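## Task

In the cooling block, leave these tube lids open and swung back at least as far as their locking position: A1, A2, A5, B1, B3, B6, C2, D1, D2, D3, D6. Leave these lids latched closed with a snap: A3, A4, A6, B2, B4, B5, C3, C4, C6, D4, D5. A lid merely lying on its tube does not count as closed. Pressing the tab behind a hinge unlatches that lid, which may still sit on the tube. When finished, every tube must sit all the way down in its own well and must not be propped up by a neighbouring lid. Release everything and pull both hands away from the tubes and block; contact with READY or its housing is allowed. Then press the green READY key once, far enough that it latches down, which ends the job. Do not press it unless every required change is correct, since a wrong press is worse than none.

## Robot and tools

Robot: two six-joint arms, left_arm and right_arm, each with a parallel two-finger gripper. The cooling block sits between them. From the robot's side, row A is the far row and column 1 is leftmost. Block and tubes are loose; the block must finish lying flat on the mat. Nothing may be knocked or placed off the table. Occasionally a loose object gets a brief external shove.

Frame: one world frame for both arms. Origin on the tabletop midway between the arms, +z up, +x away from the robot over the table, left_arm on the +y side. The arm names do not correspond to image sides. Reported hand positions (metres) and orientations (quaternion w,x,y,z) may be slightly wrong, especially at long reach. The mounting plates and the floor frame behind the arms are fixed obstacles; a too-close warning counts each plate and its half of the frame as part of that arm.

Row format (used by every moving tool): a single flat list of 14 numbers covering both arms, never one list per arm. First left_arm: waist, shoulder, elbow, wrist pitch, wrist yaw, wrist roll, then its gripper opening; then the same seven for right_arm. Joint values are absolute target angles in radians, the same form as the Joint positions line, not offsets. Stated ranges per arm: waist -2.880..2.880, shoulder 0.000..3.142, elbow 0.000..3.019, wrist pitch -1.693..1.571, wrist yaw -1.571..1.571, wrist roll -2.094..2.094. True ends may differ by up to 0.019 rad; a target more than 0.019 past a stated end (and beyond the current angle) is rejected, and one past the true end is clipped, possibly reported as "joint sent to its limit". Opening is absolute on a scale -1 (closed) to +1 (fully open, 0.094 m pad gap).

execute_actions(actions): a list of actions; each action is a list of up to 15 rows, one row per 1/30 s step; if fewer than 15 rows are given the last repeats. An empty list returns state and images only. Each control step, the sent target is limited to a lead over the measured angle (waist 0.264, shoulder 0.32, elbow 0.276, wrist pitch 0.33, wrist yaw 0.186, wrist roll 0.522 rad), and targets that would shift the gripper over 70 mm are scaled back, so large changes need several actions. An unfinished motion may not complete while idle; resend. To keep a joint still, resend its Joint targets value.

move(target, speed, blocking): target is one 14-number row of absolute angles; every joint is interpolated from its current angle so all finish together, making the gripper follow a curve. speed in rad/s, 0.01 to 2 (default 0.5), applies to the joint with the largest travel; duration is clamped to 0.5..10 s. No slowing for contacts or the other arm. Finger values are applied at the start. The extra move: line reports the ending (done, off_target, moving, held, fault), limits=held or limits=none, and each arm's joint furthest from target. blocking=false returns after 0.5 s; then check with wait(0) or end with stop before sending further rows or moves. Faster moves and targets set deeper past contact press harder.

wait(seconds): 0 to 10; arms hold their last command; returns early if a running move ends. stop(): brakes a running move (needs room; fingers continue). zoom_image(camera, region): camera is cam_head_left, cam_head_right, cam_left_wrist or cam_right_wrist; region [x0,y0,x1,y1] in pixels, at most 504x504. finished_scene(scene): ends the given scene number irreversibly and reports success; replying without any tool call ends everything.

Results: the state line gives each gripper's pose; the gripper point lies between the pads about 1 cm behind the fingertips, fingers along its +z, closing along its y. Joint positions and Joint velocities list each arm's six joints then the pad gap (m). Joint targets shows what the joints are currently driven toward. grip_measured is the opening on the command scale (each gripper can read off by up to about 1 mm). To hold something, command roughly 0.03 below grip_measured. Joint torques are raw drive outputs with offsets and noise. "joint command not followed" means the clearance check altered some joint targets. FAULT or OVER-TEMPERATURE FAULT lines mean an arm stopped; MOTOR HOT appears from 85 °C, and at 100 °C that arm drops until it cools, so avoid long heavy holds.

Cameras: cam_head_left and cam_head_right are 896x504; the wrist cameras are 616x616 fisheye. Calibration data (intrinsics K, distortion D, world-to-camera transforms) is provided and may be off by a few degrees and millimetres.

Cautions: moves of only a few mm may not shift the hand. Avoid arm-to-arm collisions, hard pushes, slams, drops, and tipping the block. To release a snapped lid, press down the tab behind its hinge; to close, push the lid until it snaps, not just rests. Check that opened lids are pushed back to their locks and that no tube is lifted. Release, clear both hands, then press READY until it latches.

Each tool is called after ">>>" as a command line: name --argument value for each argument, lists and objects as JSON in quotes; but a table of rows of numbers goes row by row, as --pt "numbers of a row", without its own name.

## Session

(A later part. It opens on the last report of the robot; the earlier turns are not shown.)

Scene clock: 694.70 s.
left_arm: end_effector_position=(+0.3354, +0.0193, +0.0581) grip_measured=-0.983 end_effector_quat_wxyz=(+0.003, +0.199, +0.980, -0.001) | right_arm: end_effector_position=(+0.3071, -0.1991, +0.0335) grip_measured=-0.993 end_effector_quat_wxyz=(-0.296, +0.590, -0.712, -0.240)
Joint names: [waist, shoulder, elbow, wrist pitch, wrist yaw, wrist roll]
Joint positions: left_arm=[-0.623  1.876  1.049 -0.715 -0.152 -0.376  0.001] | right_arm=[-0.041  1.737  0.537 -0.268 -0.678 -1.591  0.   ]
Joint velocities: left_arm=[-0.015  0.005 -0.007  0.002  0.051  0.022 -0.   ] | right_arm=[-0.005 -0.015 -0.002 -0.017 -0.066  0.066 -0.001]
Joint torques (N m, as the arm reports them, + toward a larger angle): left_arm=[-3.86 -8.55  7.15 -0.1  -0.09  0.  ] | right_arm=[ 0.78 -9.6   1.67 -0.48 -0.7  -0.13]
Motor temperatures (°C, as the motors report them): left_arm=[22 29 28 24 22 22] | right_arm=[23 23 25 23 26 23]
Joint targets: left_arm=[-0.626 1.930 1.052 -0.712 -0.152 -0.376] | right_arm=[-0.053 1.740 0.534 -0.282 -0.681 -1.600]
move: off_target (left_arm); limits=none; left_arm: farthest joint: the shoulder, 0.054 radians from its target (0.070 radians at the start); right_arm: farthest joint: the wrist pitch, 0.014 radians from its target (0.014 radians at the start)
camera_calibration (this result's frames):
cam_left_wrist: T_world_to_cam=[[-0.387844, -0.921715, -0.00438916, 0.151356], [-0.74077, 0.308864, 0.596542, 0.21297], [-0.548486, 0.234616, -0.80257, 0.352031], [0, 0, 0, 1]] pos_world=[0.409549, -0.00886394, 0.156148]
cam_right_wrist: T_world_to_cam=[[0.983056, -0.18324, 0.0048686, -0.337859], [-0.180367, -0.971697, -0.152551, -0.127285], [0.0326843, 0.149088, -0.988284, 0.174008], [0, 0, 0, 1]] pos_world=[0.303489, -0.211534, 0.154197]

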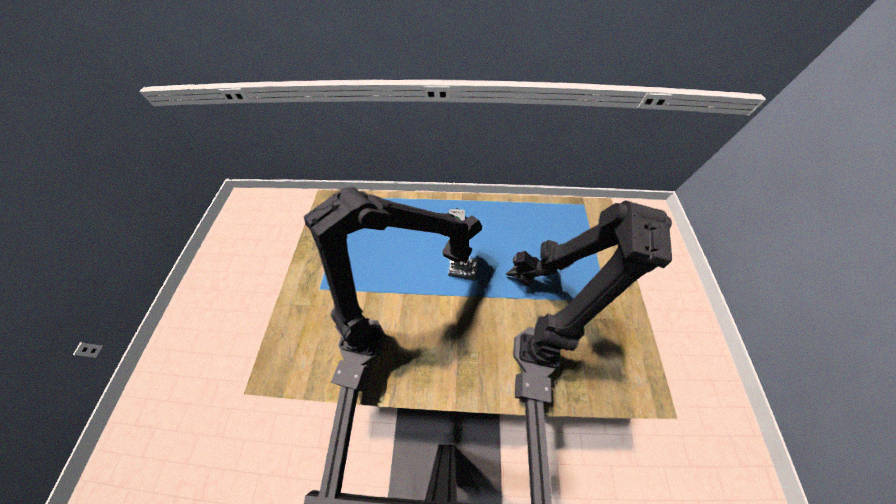

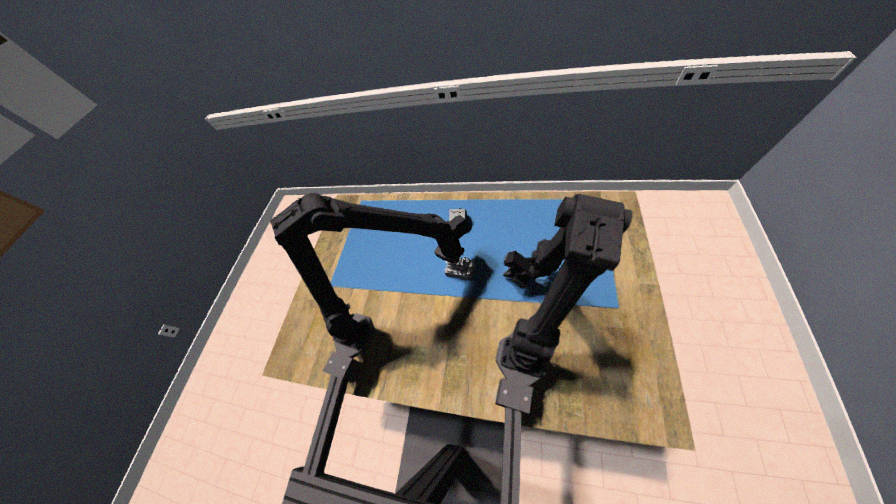

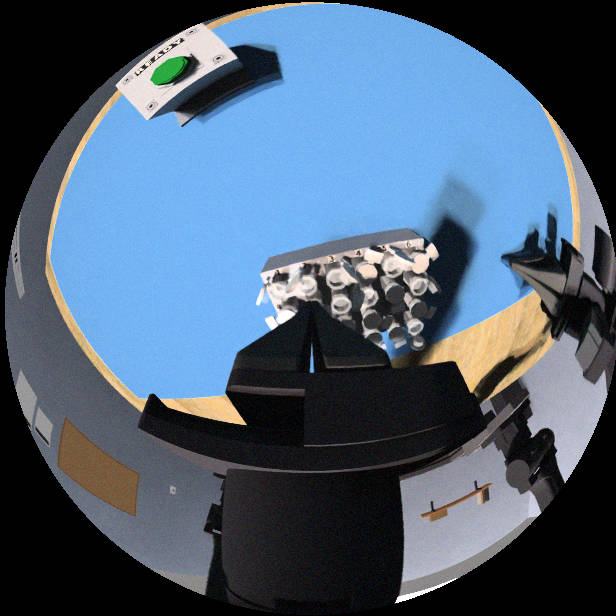

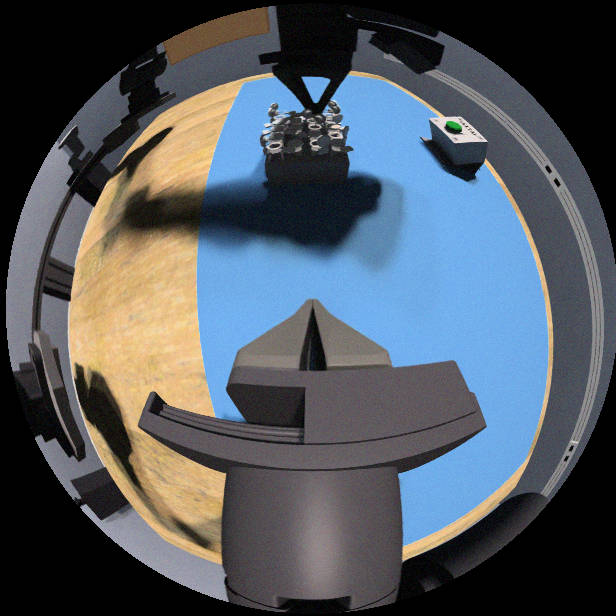

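>>> move --target '[-0.626,1.81,1.075,-0.715,-0.152,-0.376,-1,-0.053,1.74,0.534,-0.282,-0.681,-1.6,-1]' --speed 0.15

>>> move --target '[-0.678,1.895,1.174,-0.686,-0.152,-2.03,-1,-0.053,1.74,0.534,-0.282,-0.681,-1.6,-1]' --speed 1.0

>>> zoom_image --camera "cam_left_wrist" --region '[240, 220, 380, 340]'

Scene clock: 753.33 s.
left_arm: end_effector_position=(+0.3424, +0.0161, +0.0752) grip_measured=-0.983 end_effector_quat_wxyz=(+0.019, +0.196, +0.980, -0.011) | right_arm: end_effector_position=(+0.3071, -0.1991, +0.0335) grip_measured=-0.993 end_effector_quat_wxyz=(-0.296, +0.590, -0.712, -0.240)
Joint names: [waist, shoulder, elbow, wrist pitch, wrist yaw, wrist roll]
Joint positions: left_arm=[-0.623  1.837  1.049 -0.715 -0.152 -0.376  0.001] | right_arm=[-0.041  1.737  0.537 -0.268 -0.678 -1.591  0.   ]
Joint velocities: left_arm=[-0.005 -0.005 -0.002  0.007 -0.022 -0.037  0.   ] | right_arm=[-0.015 -0.015 -0.007 -0.002  0.007 -0.051  0.001]
Joint torques (N m, as the arm reports them, + toward a larger angle): left_arm=[ -3.69 -13.55   9.71  -0.11  -0.08   0.02] | right_arm=[ 0.87 -9.91  1.81 -0.34 -0.7  -0.18]
Motor temperatures (°C, as the motors report them): left_arm=[22 28 27 24 22 22] | right_arm=[23 23 25 23 26 23]
Joint targets: left_arm=[-0.626 1.810 1.075 -0.715 -0.152 -0.376] | right_arm=[-0.053 1.740 0.534 -0.282 -0.681 -1.600]
move: off_target (left_arm); limits=none; left_arm: farthest joint: the shoulder, 0.027 radians from its target (0.066 radians at the start); right_arm: farthest joint: the wrist pitch, 0.014 radians from its target (0.014 radians at the start)
camera_calibration (this result's frames):
cam_left_wrist: T_world_to_cam=[[-0.382559, -0.923877, 0.0100011, 0.148284], [-0.758539, 0.320239, 0.567508, 0.217026], [-0.52751, 0.209519, -0.823307, 0.365079], [0, 0, 0, 1]] pos_world=[0.413933, -0.00899547, 0.175926]
cam_right_wrist: T_world_to_cam=[[0.983056, -0.18324, 0.0048686, -0.337859], [-0.180367, -0.971697, -0.152551, -0.127285], [0.0326843, 0.149088, -0.988284, 0.174008], [0, 0, 0, 1]] pos_world=[0.303489, -0.211534, 0.154197]

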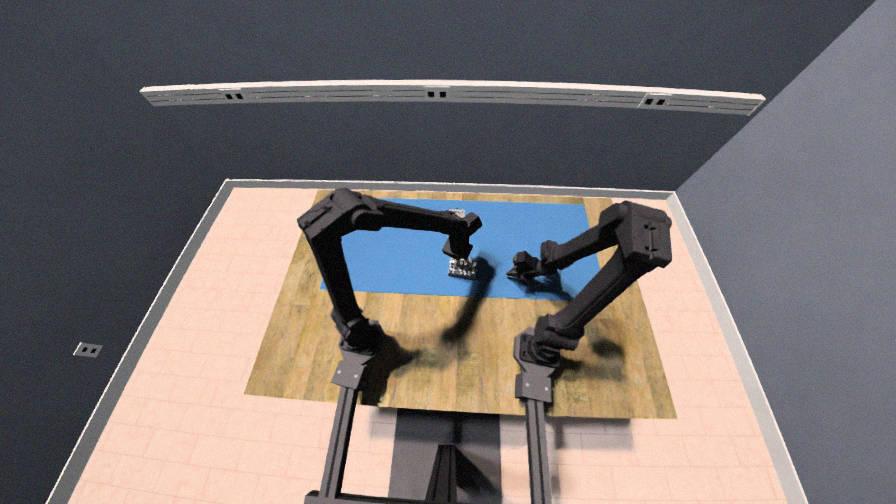

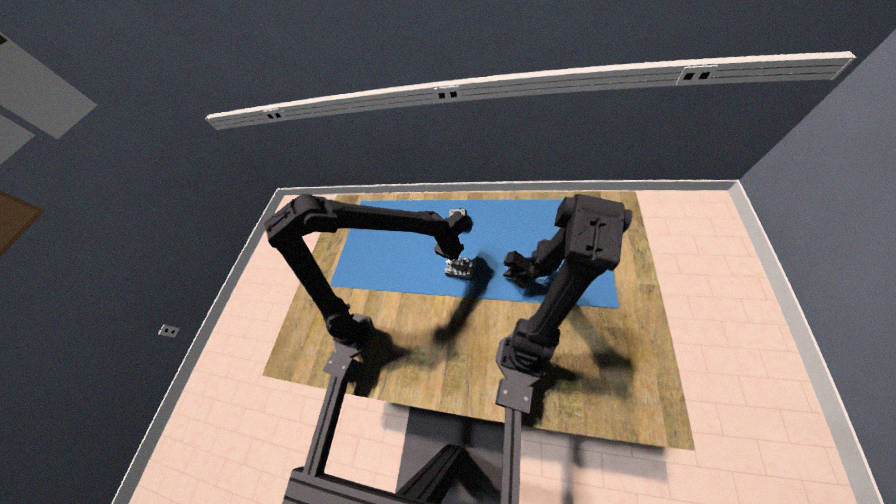

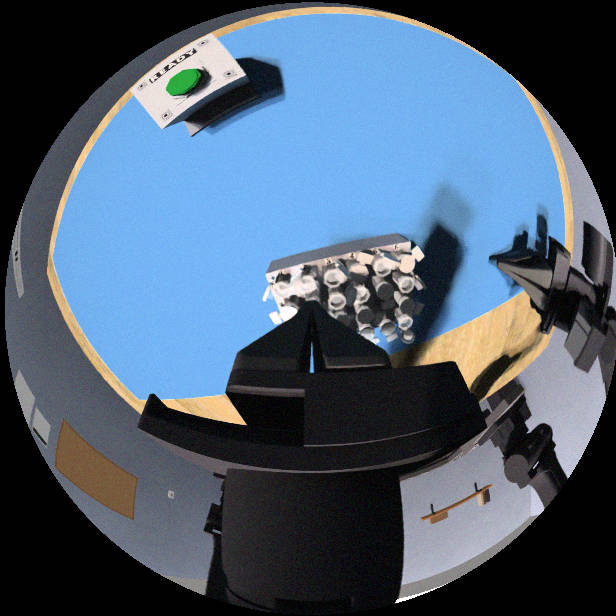

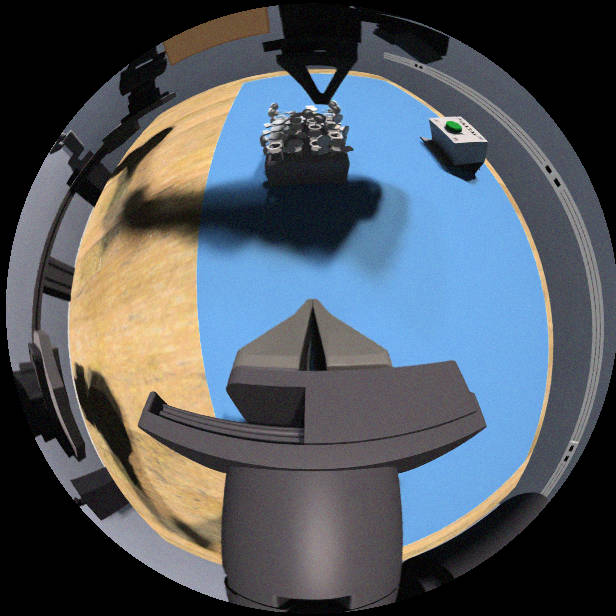

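Scene clock: 755.93 s.
left_arm: end_effector_position=(+0.3544, -0.0260, +0.0839) grip_measured=-0.983 end_effector_quat_wxyz=(+0.009, -0.568, +0.821, -0.052) | right_arm: end_effector_position=(+0.3071, -0.1991, +0.0335) grip_measured=-0.993 end_effector_quat_wxyz=(-0.296, +0.590, -0.712, -0.240)
Joint names: [waist, shoulder, elbow, wrist pitch, wrist yaw, wrist roll]
Joint positions: left_arm=[-0.667  1.875  1.129 -0.702 -0.152 -2.019  0.001] | right_arm=[-0.041  1.737  0.537 -0.268 -0.678 -1.591  0.   ]
Joint velocities: left_arm=[ 0.005 -0.005 -0.017 -0.002  0.022  0.037 -0.001] | right_arm=[-0.005  0.005  0.002  0.002  0.037 -0.051  0.001]
Joint torques (N m, as the arm reports them, + toward a larger angle): left_arm=[ -4.25 -11.22  11.84   0.52  -0.16  -0.15] | right_arm=[  0.77 -10.06   1.86  -0.43  -0.7   -0.11]
Motor temperatures (°C, as the motors report them): left_arm=[22 28 28 24 22 22] | right_arm=[23 23 25 23 26 23]
Joint targets: left_arm=[-0.678 1.895 1.174 -0.686 -0.152 -2.030] | right_arm=[-0.053 1.740 0.534 -0.282 -0.681 -1.600]
move: off_target (left_arm); limits=none; left_arm: farthest joint: the elbow, 0.045 radians from its target (0.125 radians at the start); right_arm: farthest joint: the wrist pitch, 0.014 radians from its target (0.014 radians at the start)
camera_calibration (this result's frames):
cam_left_wrist: T_world_to_cam=[[0.933967, -0.345726, 0.0904389, -0.344378], [-0.321588, -0.702753, 0.634602, 0.0475849], [-0.155842, -0.621781, -0.76753, 0.229431], [0, 0, 0, 1]] pos_world=[0.372695, 0.0570361, 0.177043]
cam_right_wrist: T_world_to_cam=[[0.983056, -0.18324, 0.0048686, -0.337859], [-0.180367, -0.971697, -0.152551, -0.127285], [0.0326843, 0.149088, -0.988284, 0.174008], [0, 0, 0, 1]] pos_world=[0.303489, -0.211534, 0.154197]

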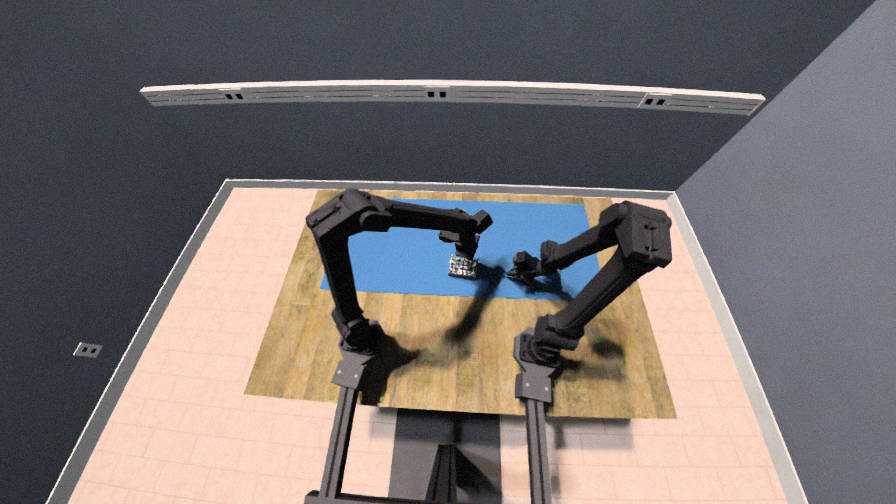

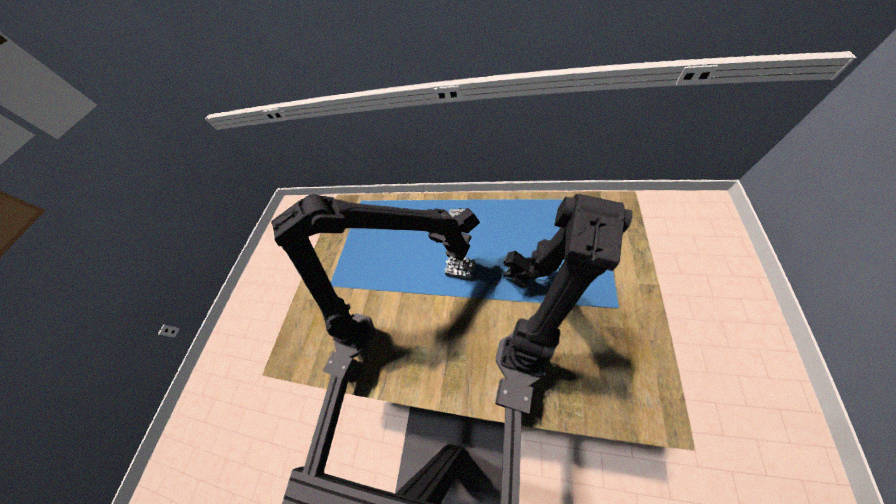

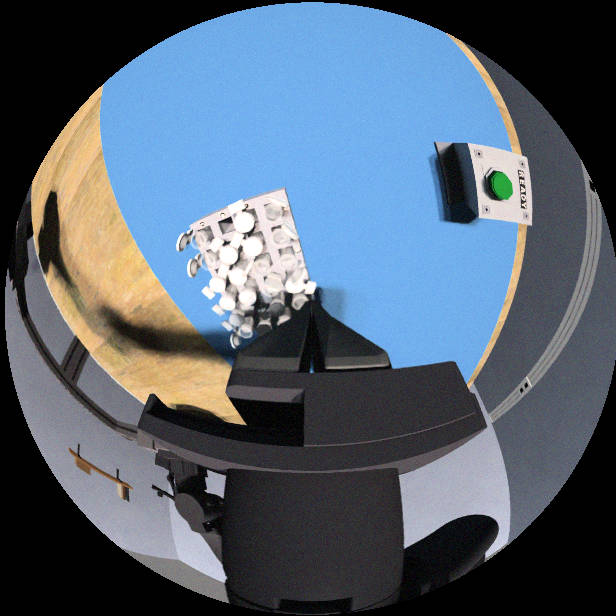

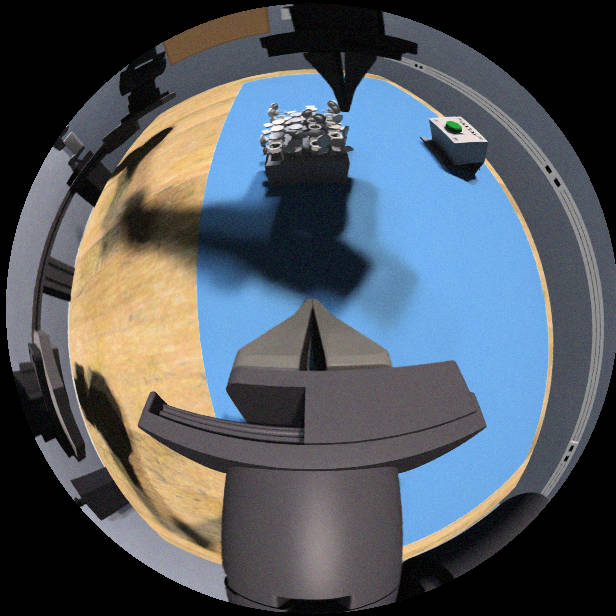

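Region (240, 220, 380, 340) of cam_left_wrist's 616x616 image, scaled by 3.600, with more detail than that image has; it fills the top 432 rows of this view, and the rest is white.

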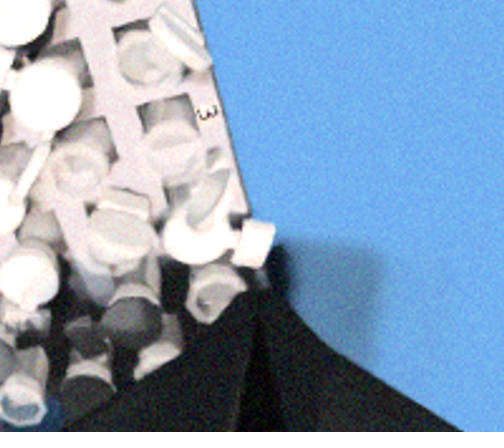

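>>> move --target '[-0.651,1.923,1.133,-0.675,-0.152,-2.03,-1,-0.053,1.74,0.534,-0.282,-0.681,-1.6,-1]' --speed 0.06

>>> zoom_image --camera "cam_left_wrist" --region '[240, 220, 380, 340]'

Scene clock: 769.40 s.
left_arm: end_effector_position=(+0.3538, -0.0222, +0.0685) grip_measured=-0.983 end_effector_quat_wxyz=(+0.007, -0.571, +0.820, -0.041) | right_arm: end_effector_position=(+0.3071, -0.1991, +0.0335) grip_measured=-0.993 end_effector_quat_wxyz=(-0.296, +0.590, -0.712, -0.240)
Joint names: [waist, shoulder, elbow, wrist pitch, wrist yaw, wrist roll]
Joint positions: left_arm=[-0.659  1.907  1.129 -0.692 -0.152 -2.019  0.001] | right_arm=[-0.041  1.737  0.537 -0.268 -0.678 -1.591  0.   ]
Joint velocities: left_arm=[ 0.005  0.005 -0.002 -0.007 -0.007 -0.066 -0.002] | right_arm=[-0.005  0.005 -0.007 -0.012 -0.037 -0.007 -0.001]
Joint torques (N m, as the arm reports them, + toward a larger angle): left_arm=[ -2.95 -11.57   7.55   0.44  -0.16  -0.12] | right_arm=[-0.07 -9.91  1.66 -0.45 -0.7  -0.12]
Motor temperatures (°C, as the motors report them): left_arm=[22 29 29 24 22 22] | right_arm=[23 23 25 23 26 23]
Joint targets: left_arm=[-0.651 1.923 1.133 -0.675 -0.152 -2.030] | right_arm=[-0.053 1.740 0.534 -0.282 -0.681 -1.600]
move: done; limits=none; left_arm: farthest joint: the wrist pitch, 0.017 radians from its target (0.027 radians at the start); right_arm: farthest joint: the wrist pitch, 0.014 radians from its target (0.014 radians at the start)
camera_calibration (this result's frames):
cam_left_wrist: T_world_to_cam=[[0.937336, -0.341149, 0.0708422, -0.340825], [-0.307657, -0.714934, 0.627867, 0.0551292], [-0.163549, -0.610317, -0.77509, 0.223404], [0, 0, 0, 1]] pos_world=[0.372966, 0.0594886, 0.162689]
cam_right_wrist: T_world_to_cam=[[0.983056, -0.18324, 0.0048686, -0.337859], [-0.180367, -0.971697, -0.152551, -0.127285], [0.0326843, 0.149088, -0.988284, 0.174008], [0, 0, 0, 1]] pos_world=[0.303489, -0.211534, 0.154197]

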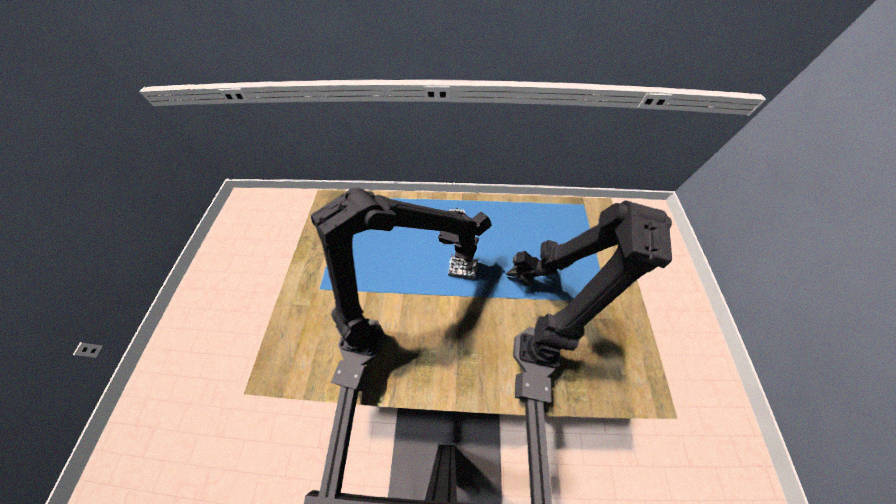

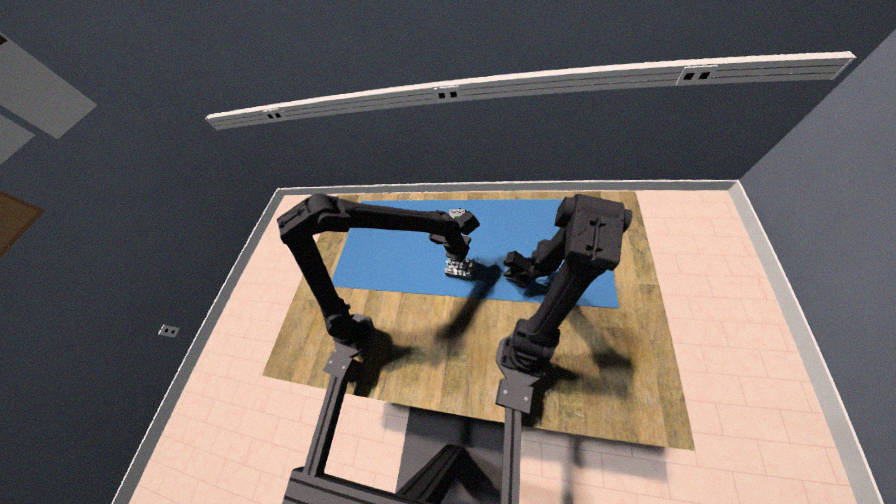

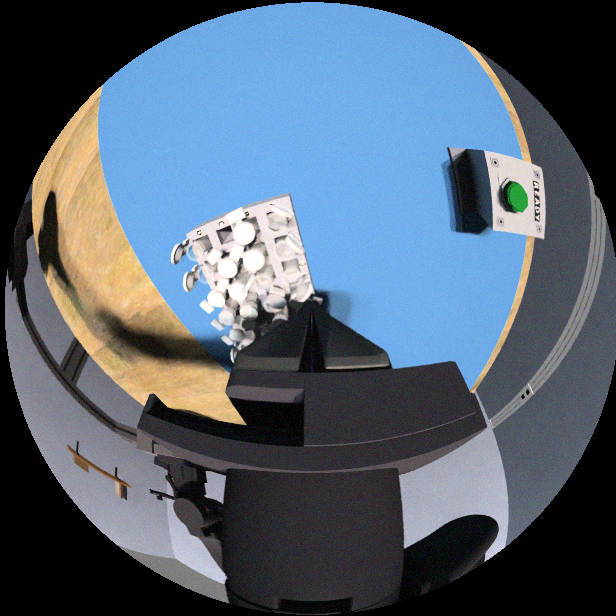

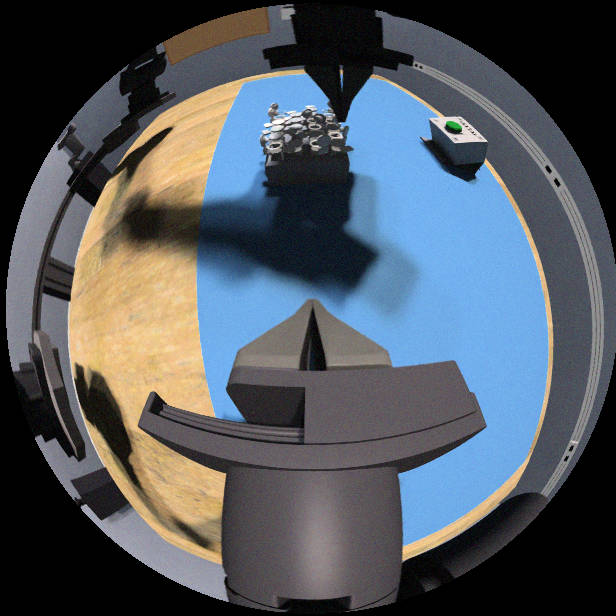

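Region (240, 220, 380, 340) of cam_left_wrist's 616x616 image, scaled by 3.600, with more detail than that image has; it fills the top 432 rows of this view, and the rest is white.

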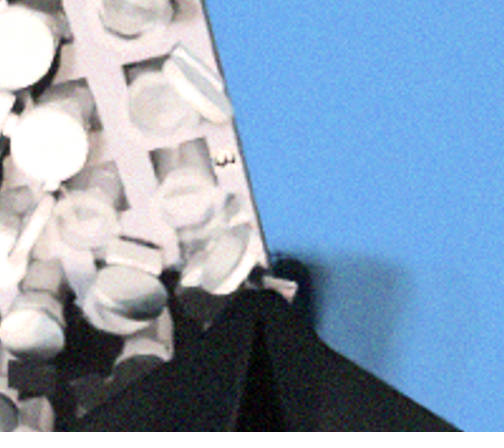

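>>> move --target '[-0.629,1.915,1.133,-0.778,-0.152,-2.03,-1,-0.053,1.74,0.534,-0.282,-0.681,-1.6,-1]' --speed 0.05

>>> zoom_image --camera "cam_left_wrist" --region '[240, 220, 380, 340]'

Scene clock: 774.13 s.
left_arm: end_effector_position=(+0.3485, -0.0022, +0.0662) grip_measured=-0.983 end_effector_quat_wxyz=(+0.002, -0.576, +0.818, -0.004) | right_arm: end_effector_position=(+0.3071, -0.1991, +0.0335) grip_measured=-0.993 end_effector_quat_wxyz=(-0.296, +0.590, -0.712, -0.240)
Joint names: [waist, shoulder, elbow, wrist pitch, wrist yaw, wrist roll]
Joint positions: left_arm=[-0.638  1.907  1.129 -0.764 -0.152 -2.019  0.001] | right_arm=[-0.041  1.737  0.537 -0.268 -0.678 -1.591  0.   ]
Joint velocities: left_arm=[-0.015 -0.005 -0.002  0.012 -0.007  0.022 -0.001] | right_arm=[ 0.015 -0.015 -0.007  0.002 -0.022  0.022 -0.   ]
Joint torques (N m, as the arm reports them, + toward a larger angle): left_arm=[ -2.69 -12.3    7.44  -0.75  -0.15  -0.14] | right_arm=[  0.94 -10.15   1.8   -0.53  -0.65  -0.14]
Motor temperatures (°C, as the motors report them): left_arm=[22 29 29 24 22 22] | right_arm=[23 23 25 23 26 23]
Joint targets: left_arm=[-0.629 1.915 1.133 -0.778 -0.152 -2.030] | right_arm=[-0.053 1.740 0.534 -0.282 -0.681 -1.600]
move: done; limits=none; left_arm: farthest joint: the wrist pitch, 0.014 radians from its target (0.086 radians at the start); right_arm: farthest joint: the wrist pitch, 0.014 radians from its target (0.014 radians at the start)
camera_calibration (this result's frames):
cam_left_wrist: T_world_to_cam=[[0.942513, -0.334136, 0.00474204, -0.32635], [-0.269169, -0.750695, 0.603328, 0.0573461], [-0.198034, -0.569921, -0.797479, 0.246499], [0, 0, 0, 1]] pos_world=[0.37184, 0.0744894, 0.163527]
cam_right_wrist: T_world_to_cam=[[0.983056, -0.18324, 0.0048686, -0.337859], [-0.180367, -0.971697, -0.152551, -0.127285], [0.0326843, 0.149088, -0.988284, 0.174008], [0, 0, 0, 1]] pos_world=[0.303489, -0.211534, 0.154197]

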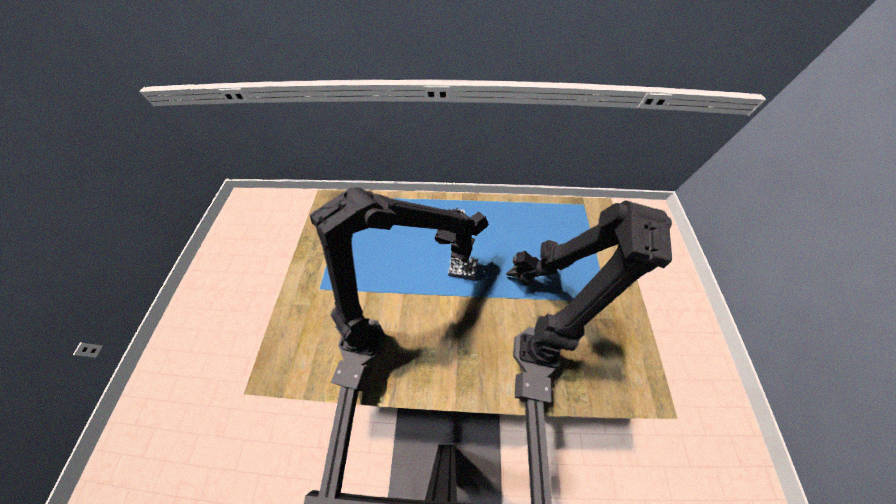

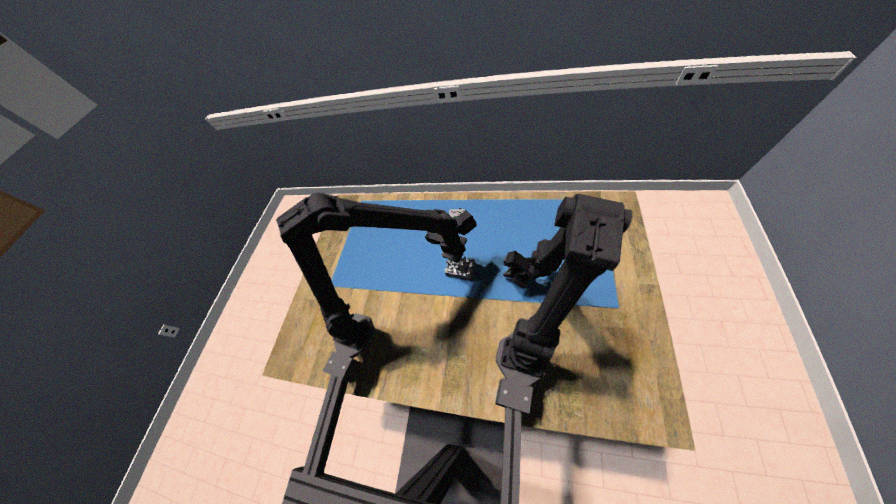

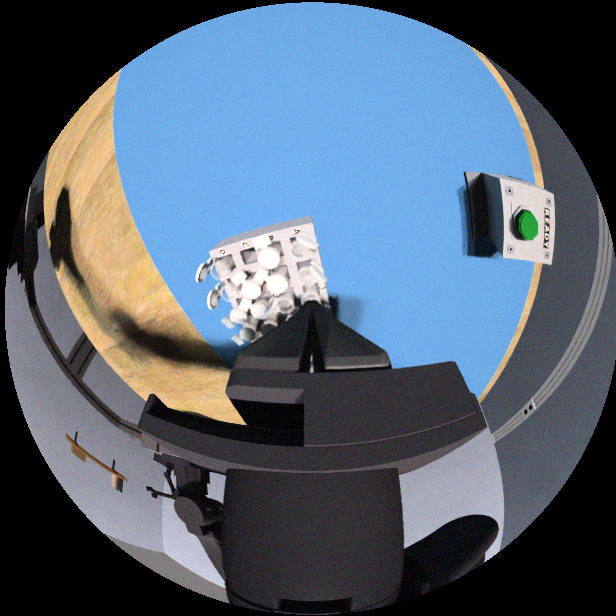

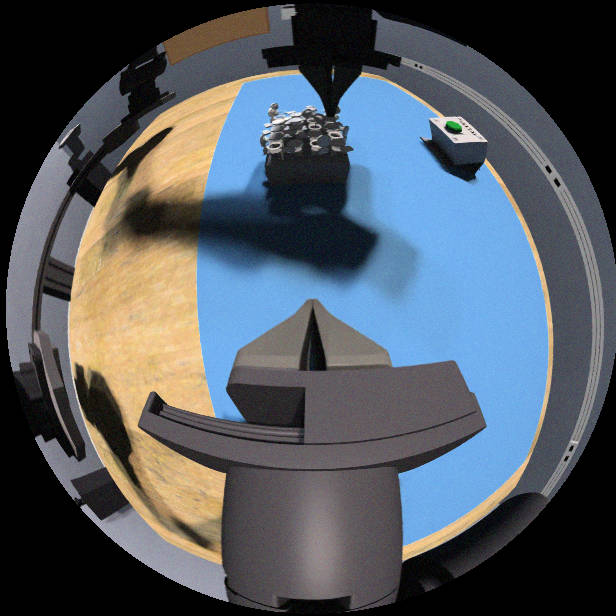

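Region (240, 220, 380, 340) of cam_left_wrist's 616x616 image, scaled by 3.600, with more detail than that image has; it fills the top 432 rows of this view, and the rest is white.

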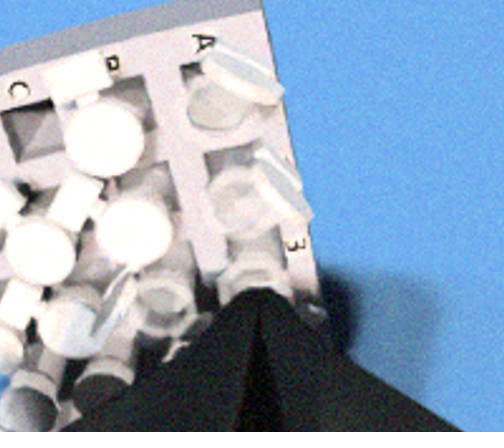

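Lid is under the blade; now press.

>>> move --target '[-0.636,1.978,1.133,-0.764,-0.152,-2.03,-1,-0.053,1.74,0.534,-0.282,-0.681,-1.6,-1]' --speed 0.06

>>> zoom_image --camera "cam_left_wrist" --region '[240, 220, 380, 340]'

Scene clock: 777.40 s.
left_arm: end_effector_position=(+0.3453, -0.0009, +0.0586) grip_measured=-0.983 end_effector_quat_wxyz=(+0.000, -0.575, +0.818, +0.004) | right_arm: end_effector_position=(+0.3071, -0.1991, +0.0335) grip_measured=-0.993 end_effector_quat_wxyz=(-0.296, +0.590, -0.712, -0.240)
Joint names: [waist, shoulder, elbow, wrist pitch, wrist yaw, wrist roll]
Joint positions: left_arm=[-0.638  1.923  1.129 -0.764 -0.152 -2.019  0.001] | right_arm=[-0.041  1.737  0.537 -0.268 -0.678 -1.591  0.   ]
Joint velocities: left_arm=[-0.005 -0.005 -0.002 -0.042  0.022 -0.051  0.   ] | right_arm=[-0.005 -0.005 -0.017 -0.002  0.037  0.022 -0.   ]
Joint torques (N m, as the arm reports them, + toward a larger angle): left_arm=[-3.49 -8.76  7.35 -0.22 -0.16 -0.13] | right_arm=[  0.5  -10.5    1.57  -0.64  -0.67  -0.17]
Motor temperatures (°C, as the motors report them): left_arm=[22 29 29 24 22 22] | right_arm=[23 23 25 23 26 23]
Joint targets: left_arm=[-0.636 1.978 1.133 -0.764 -0.152 -2.030] | right_arm=[-0.053 1.740 0.534 -0.282 -0.681 -1.600]
move: off_target (left_arm); limits=none; left_arm: farthest joint: the shoulder, 0.055 radians from its target (0.071 radians at the start); right_arm: farthest joint: the wrist pitch, 0.014 radians from its target (0.014 radians at the start)
camera_calibration (this result's frames):
cam_left_wrist: T_world_to_cam=[[0.941513, -0.336825, -0.0101403, -0.321651], [-0.264381, -0.757003, 0.597535, 0.0607788], [-0.208941, -0.559906, -0.801779, 0.244547], [0, 0, 0, 1]] pos_world=[0.370003, 0.0745929, 0.156493]
cam_right_wrist: T_world_to_cam=[[0.983056, -0.18324, 0.0048686, -0.337859], [-0.180367, -0.971697, -0.152551, -0.127285], [0.0326843, 0.149088, -0.988284, 0.174008], [0, 0, 0, 1]] pos_world=[0.303489, -0.211534, 0.154197]

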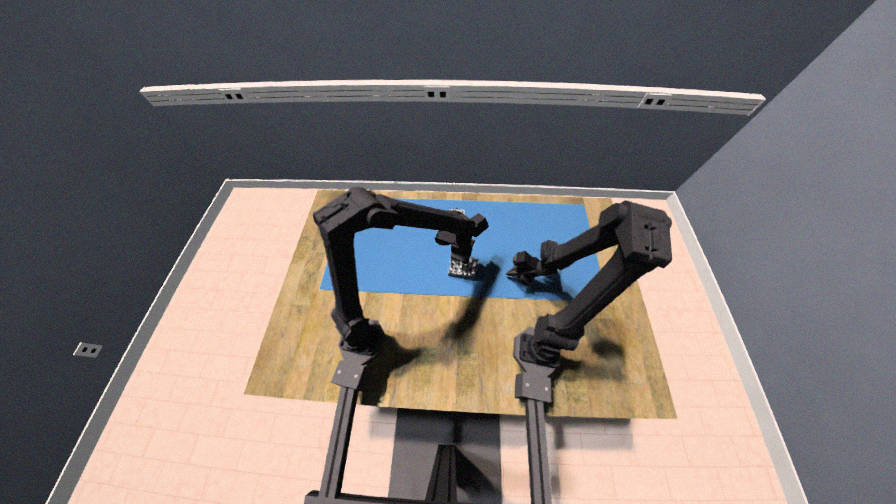

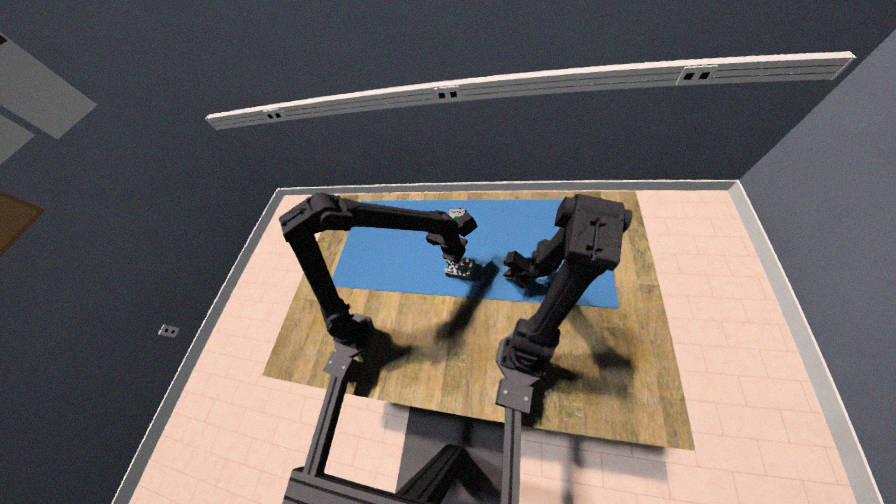

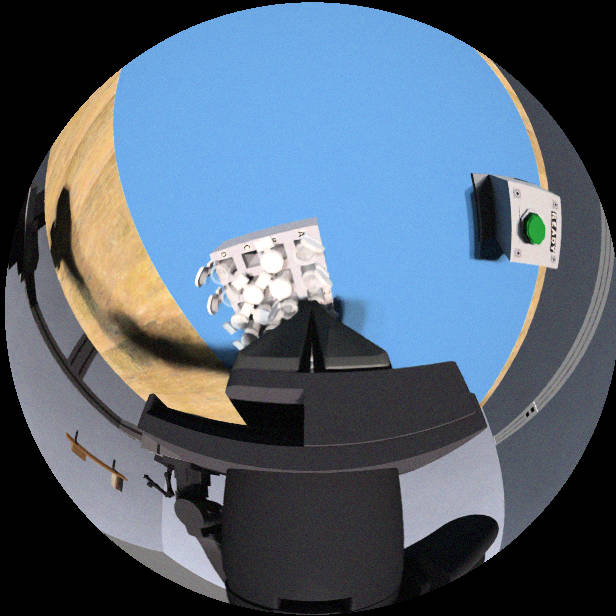

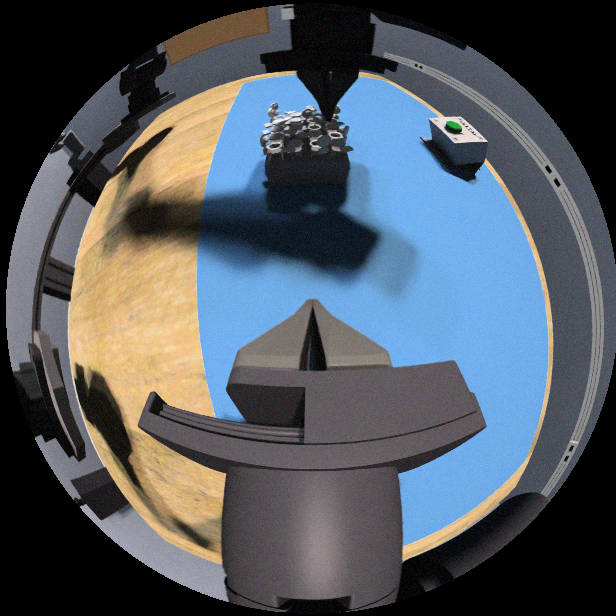

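Region (240, 220, 380, 340) of cam_left_wrist's 616x616 image, scaled by 3.600, with more detail than that image has; it fills the top 432 rows of this view, and the rest is white.

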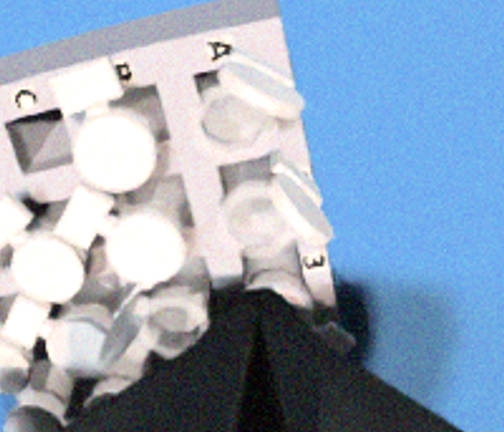

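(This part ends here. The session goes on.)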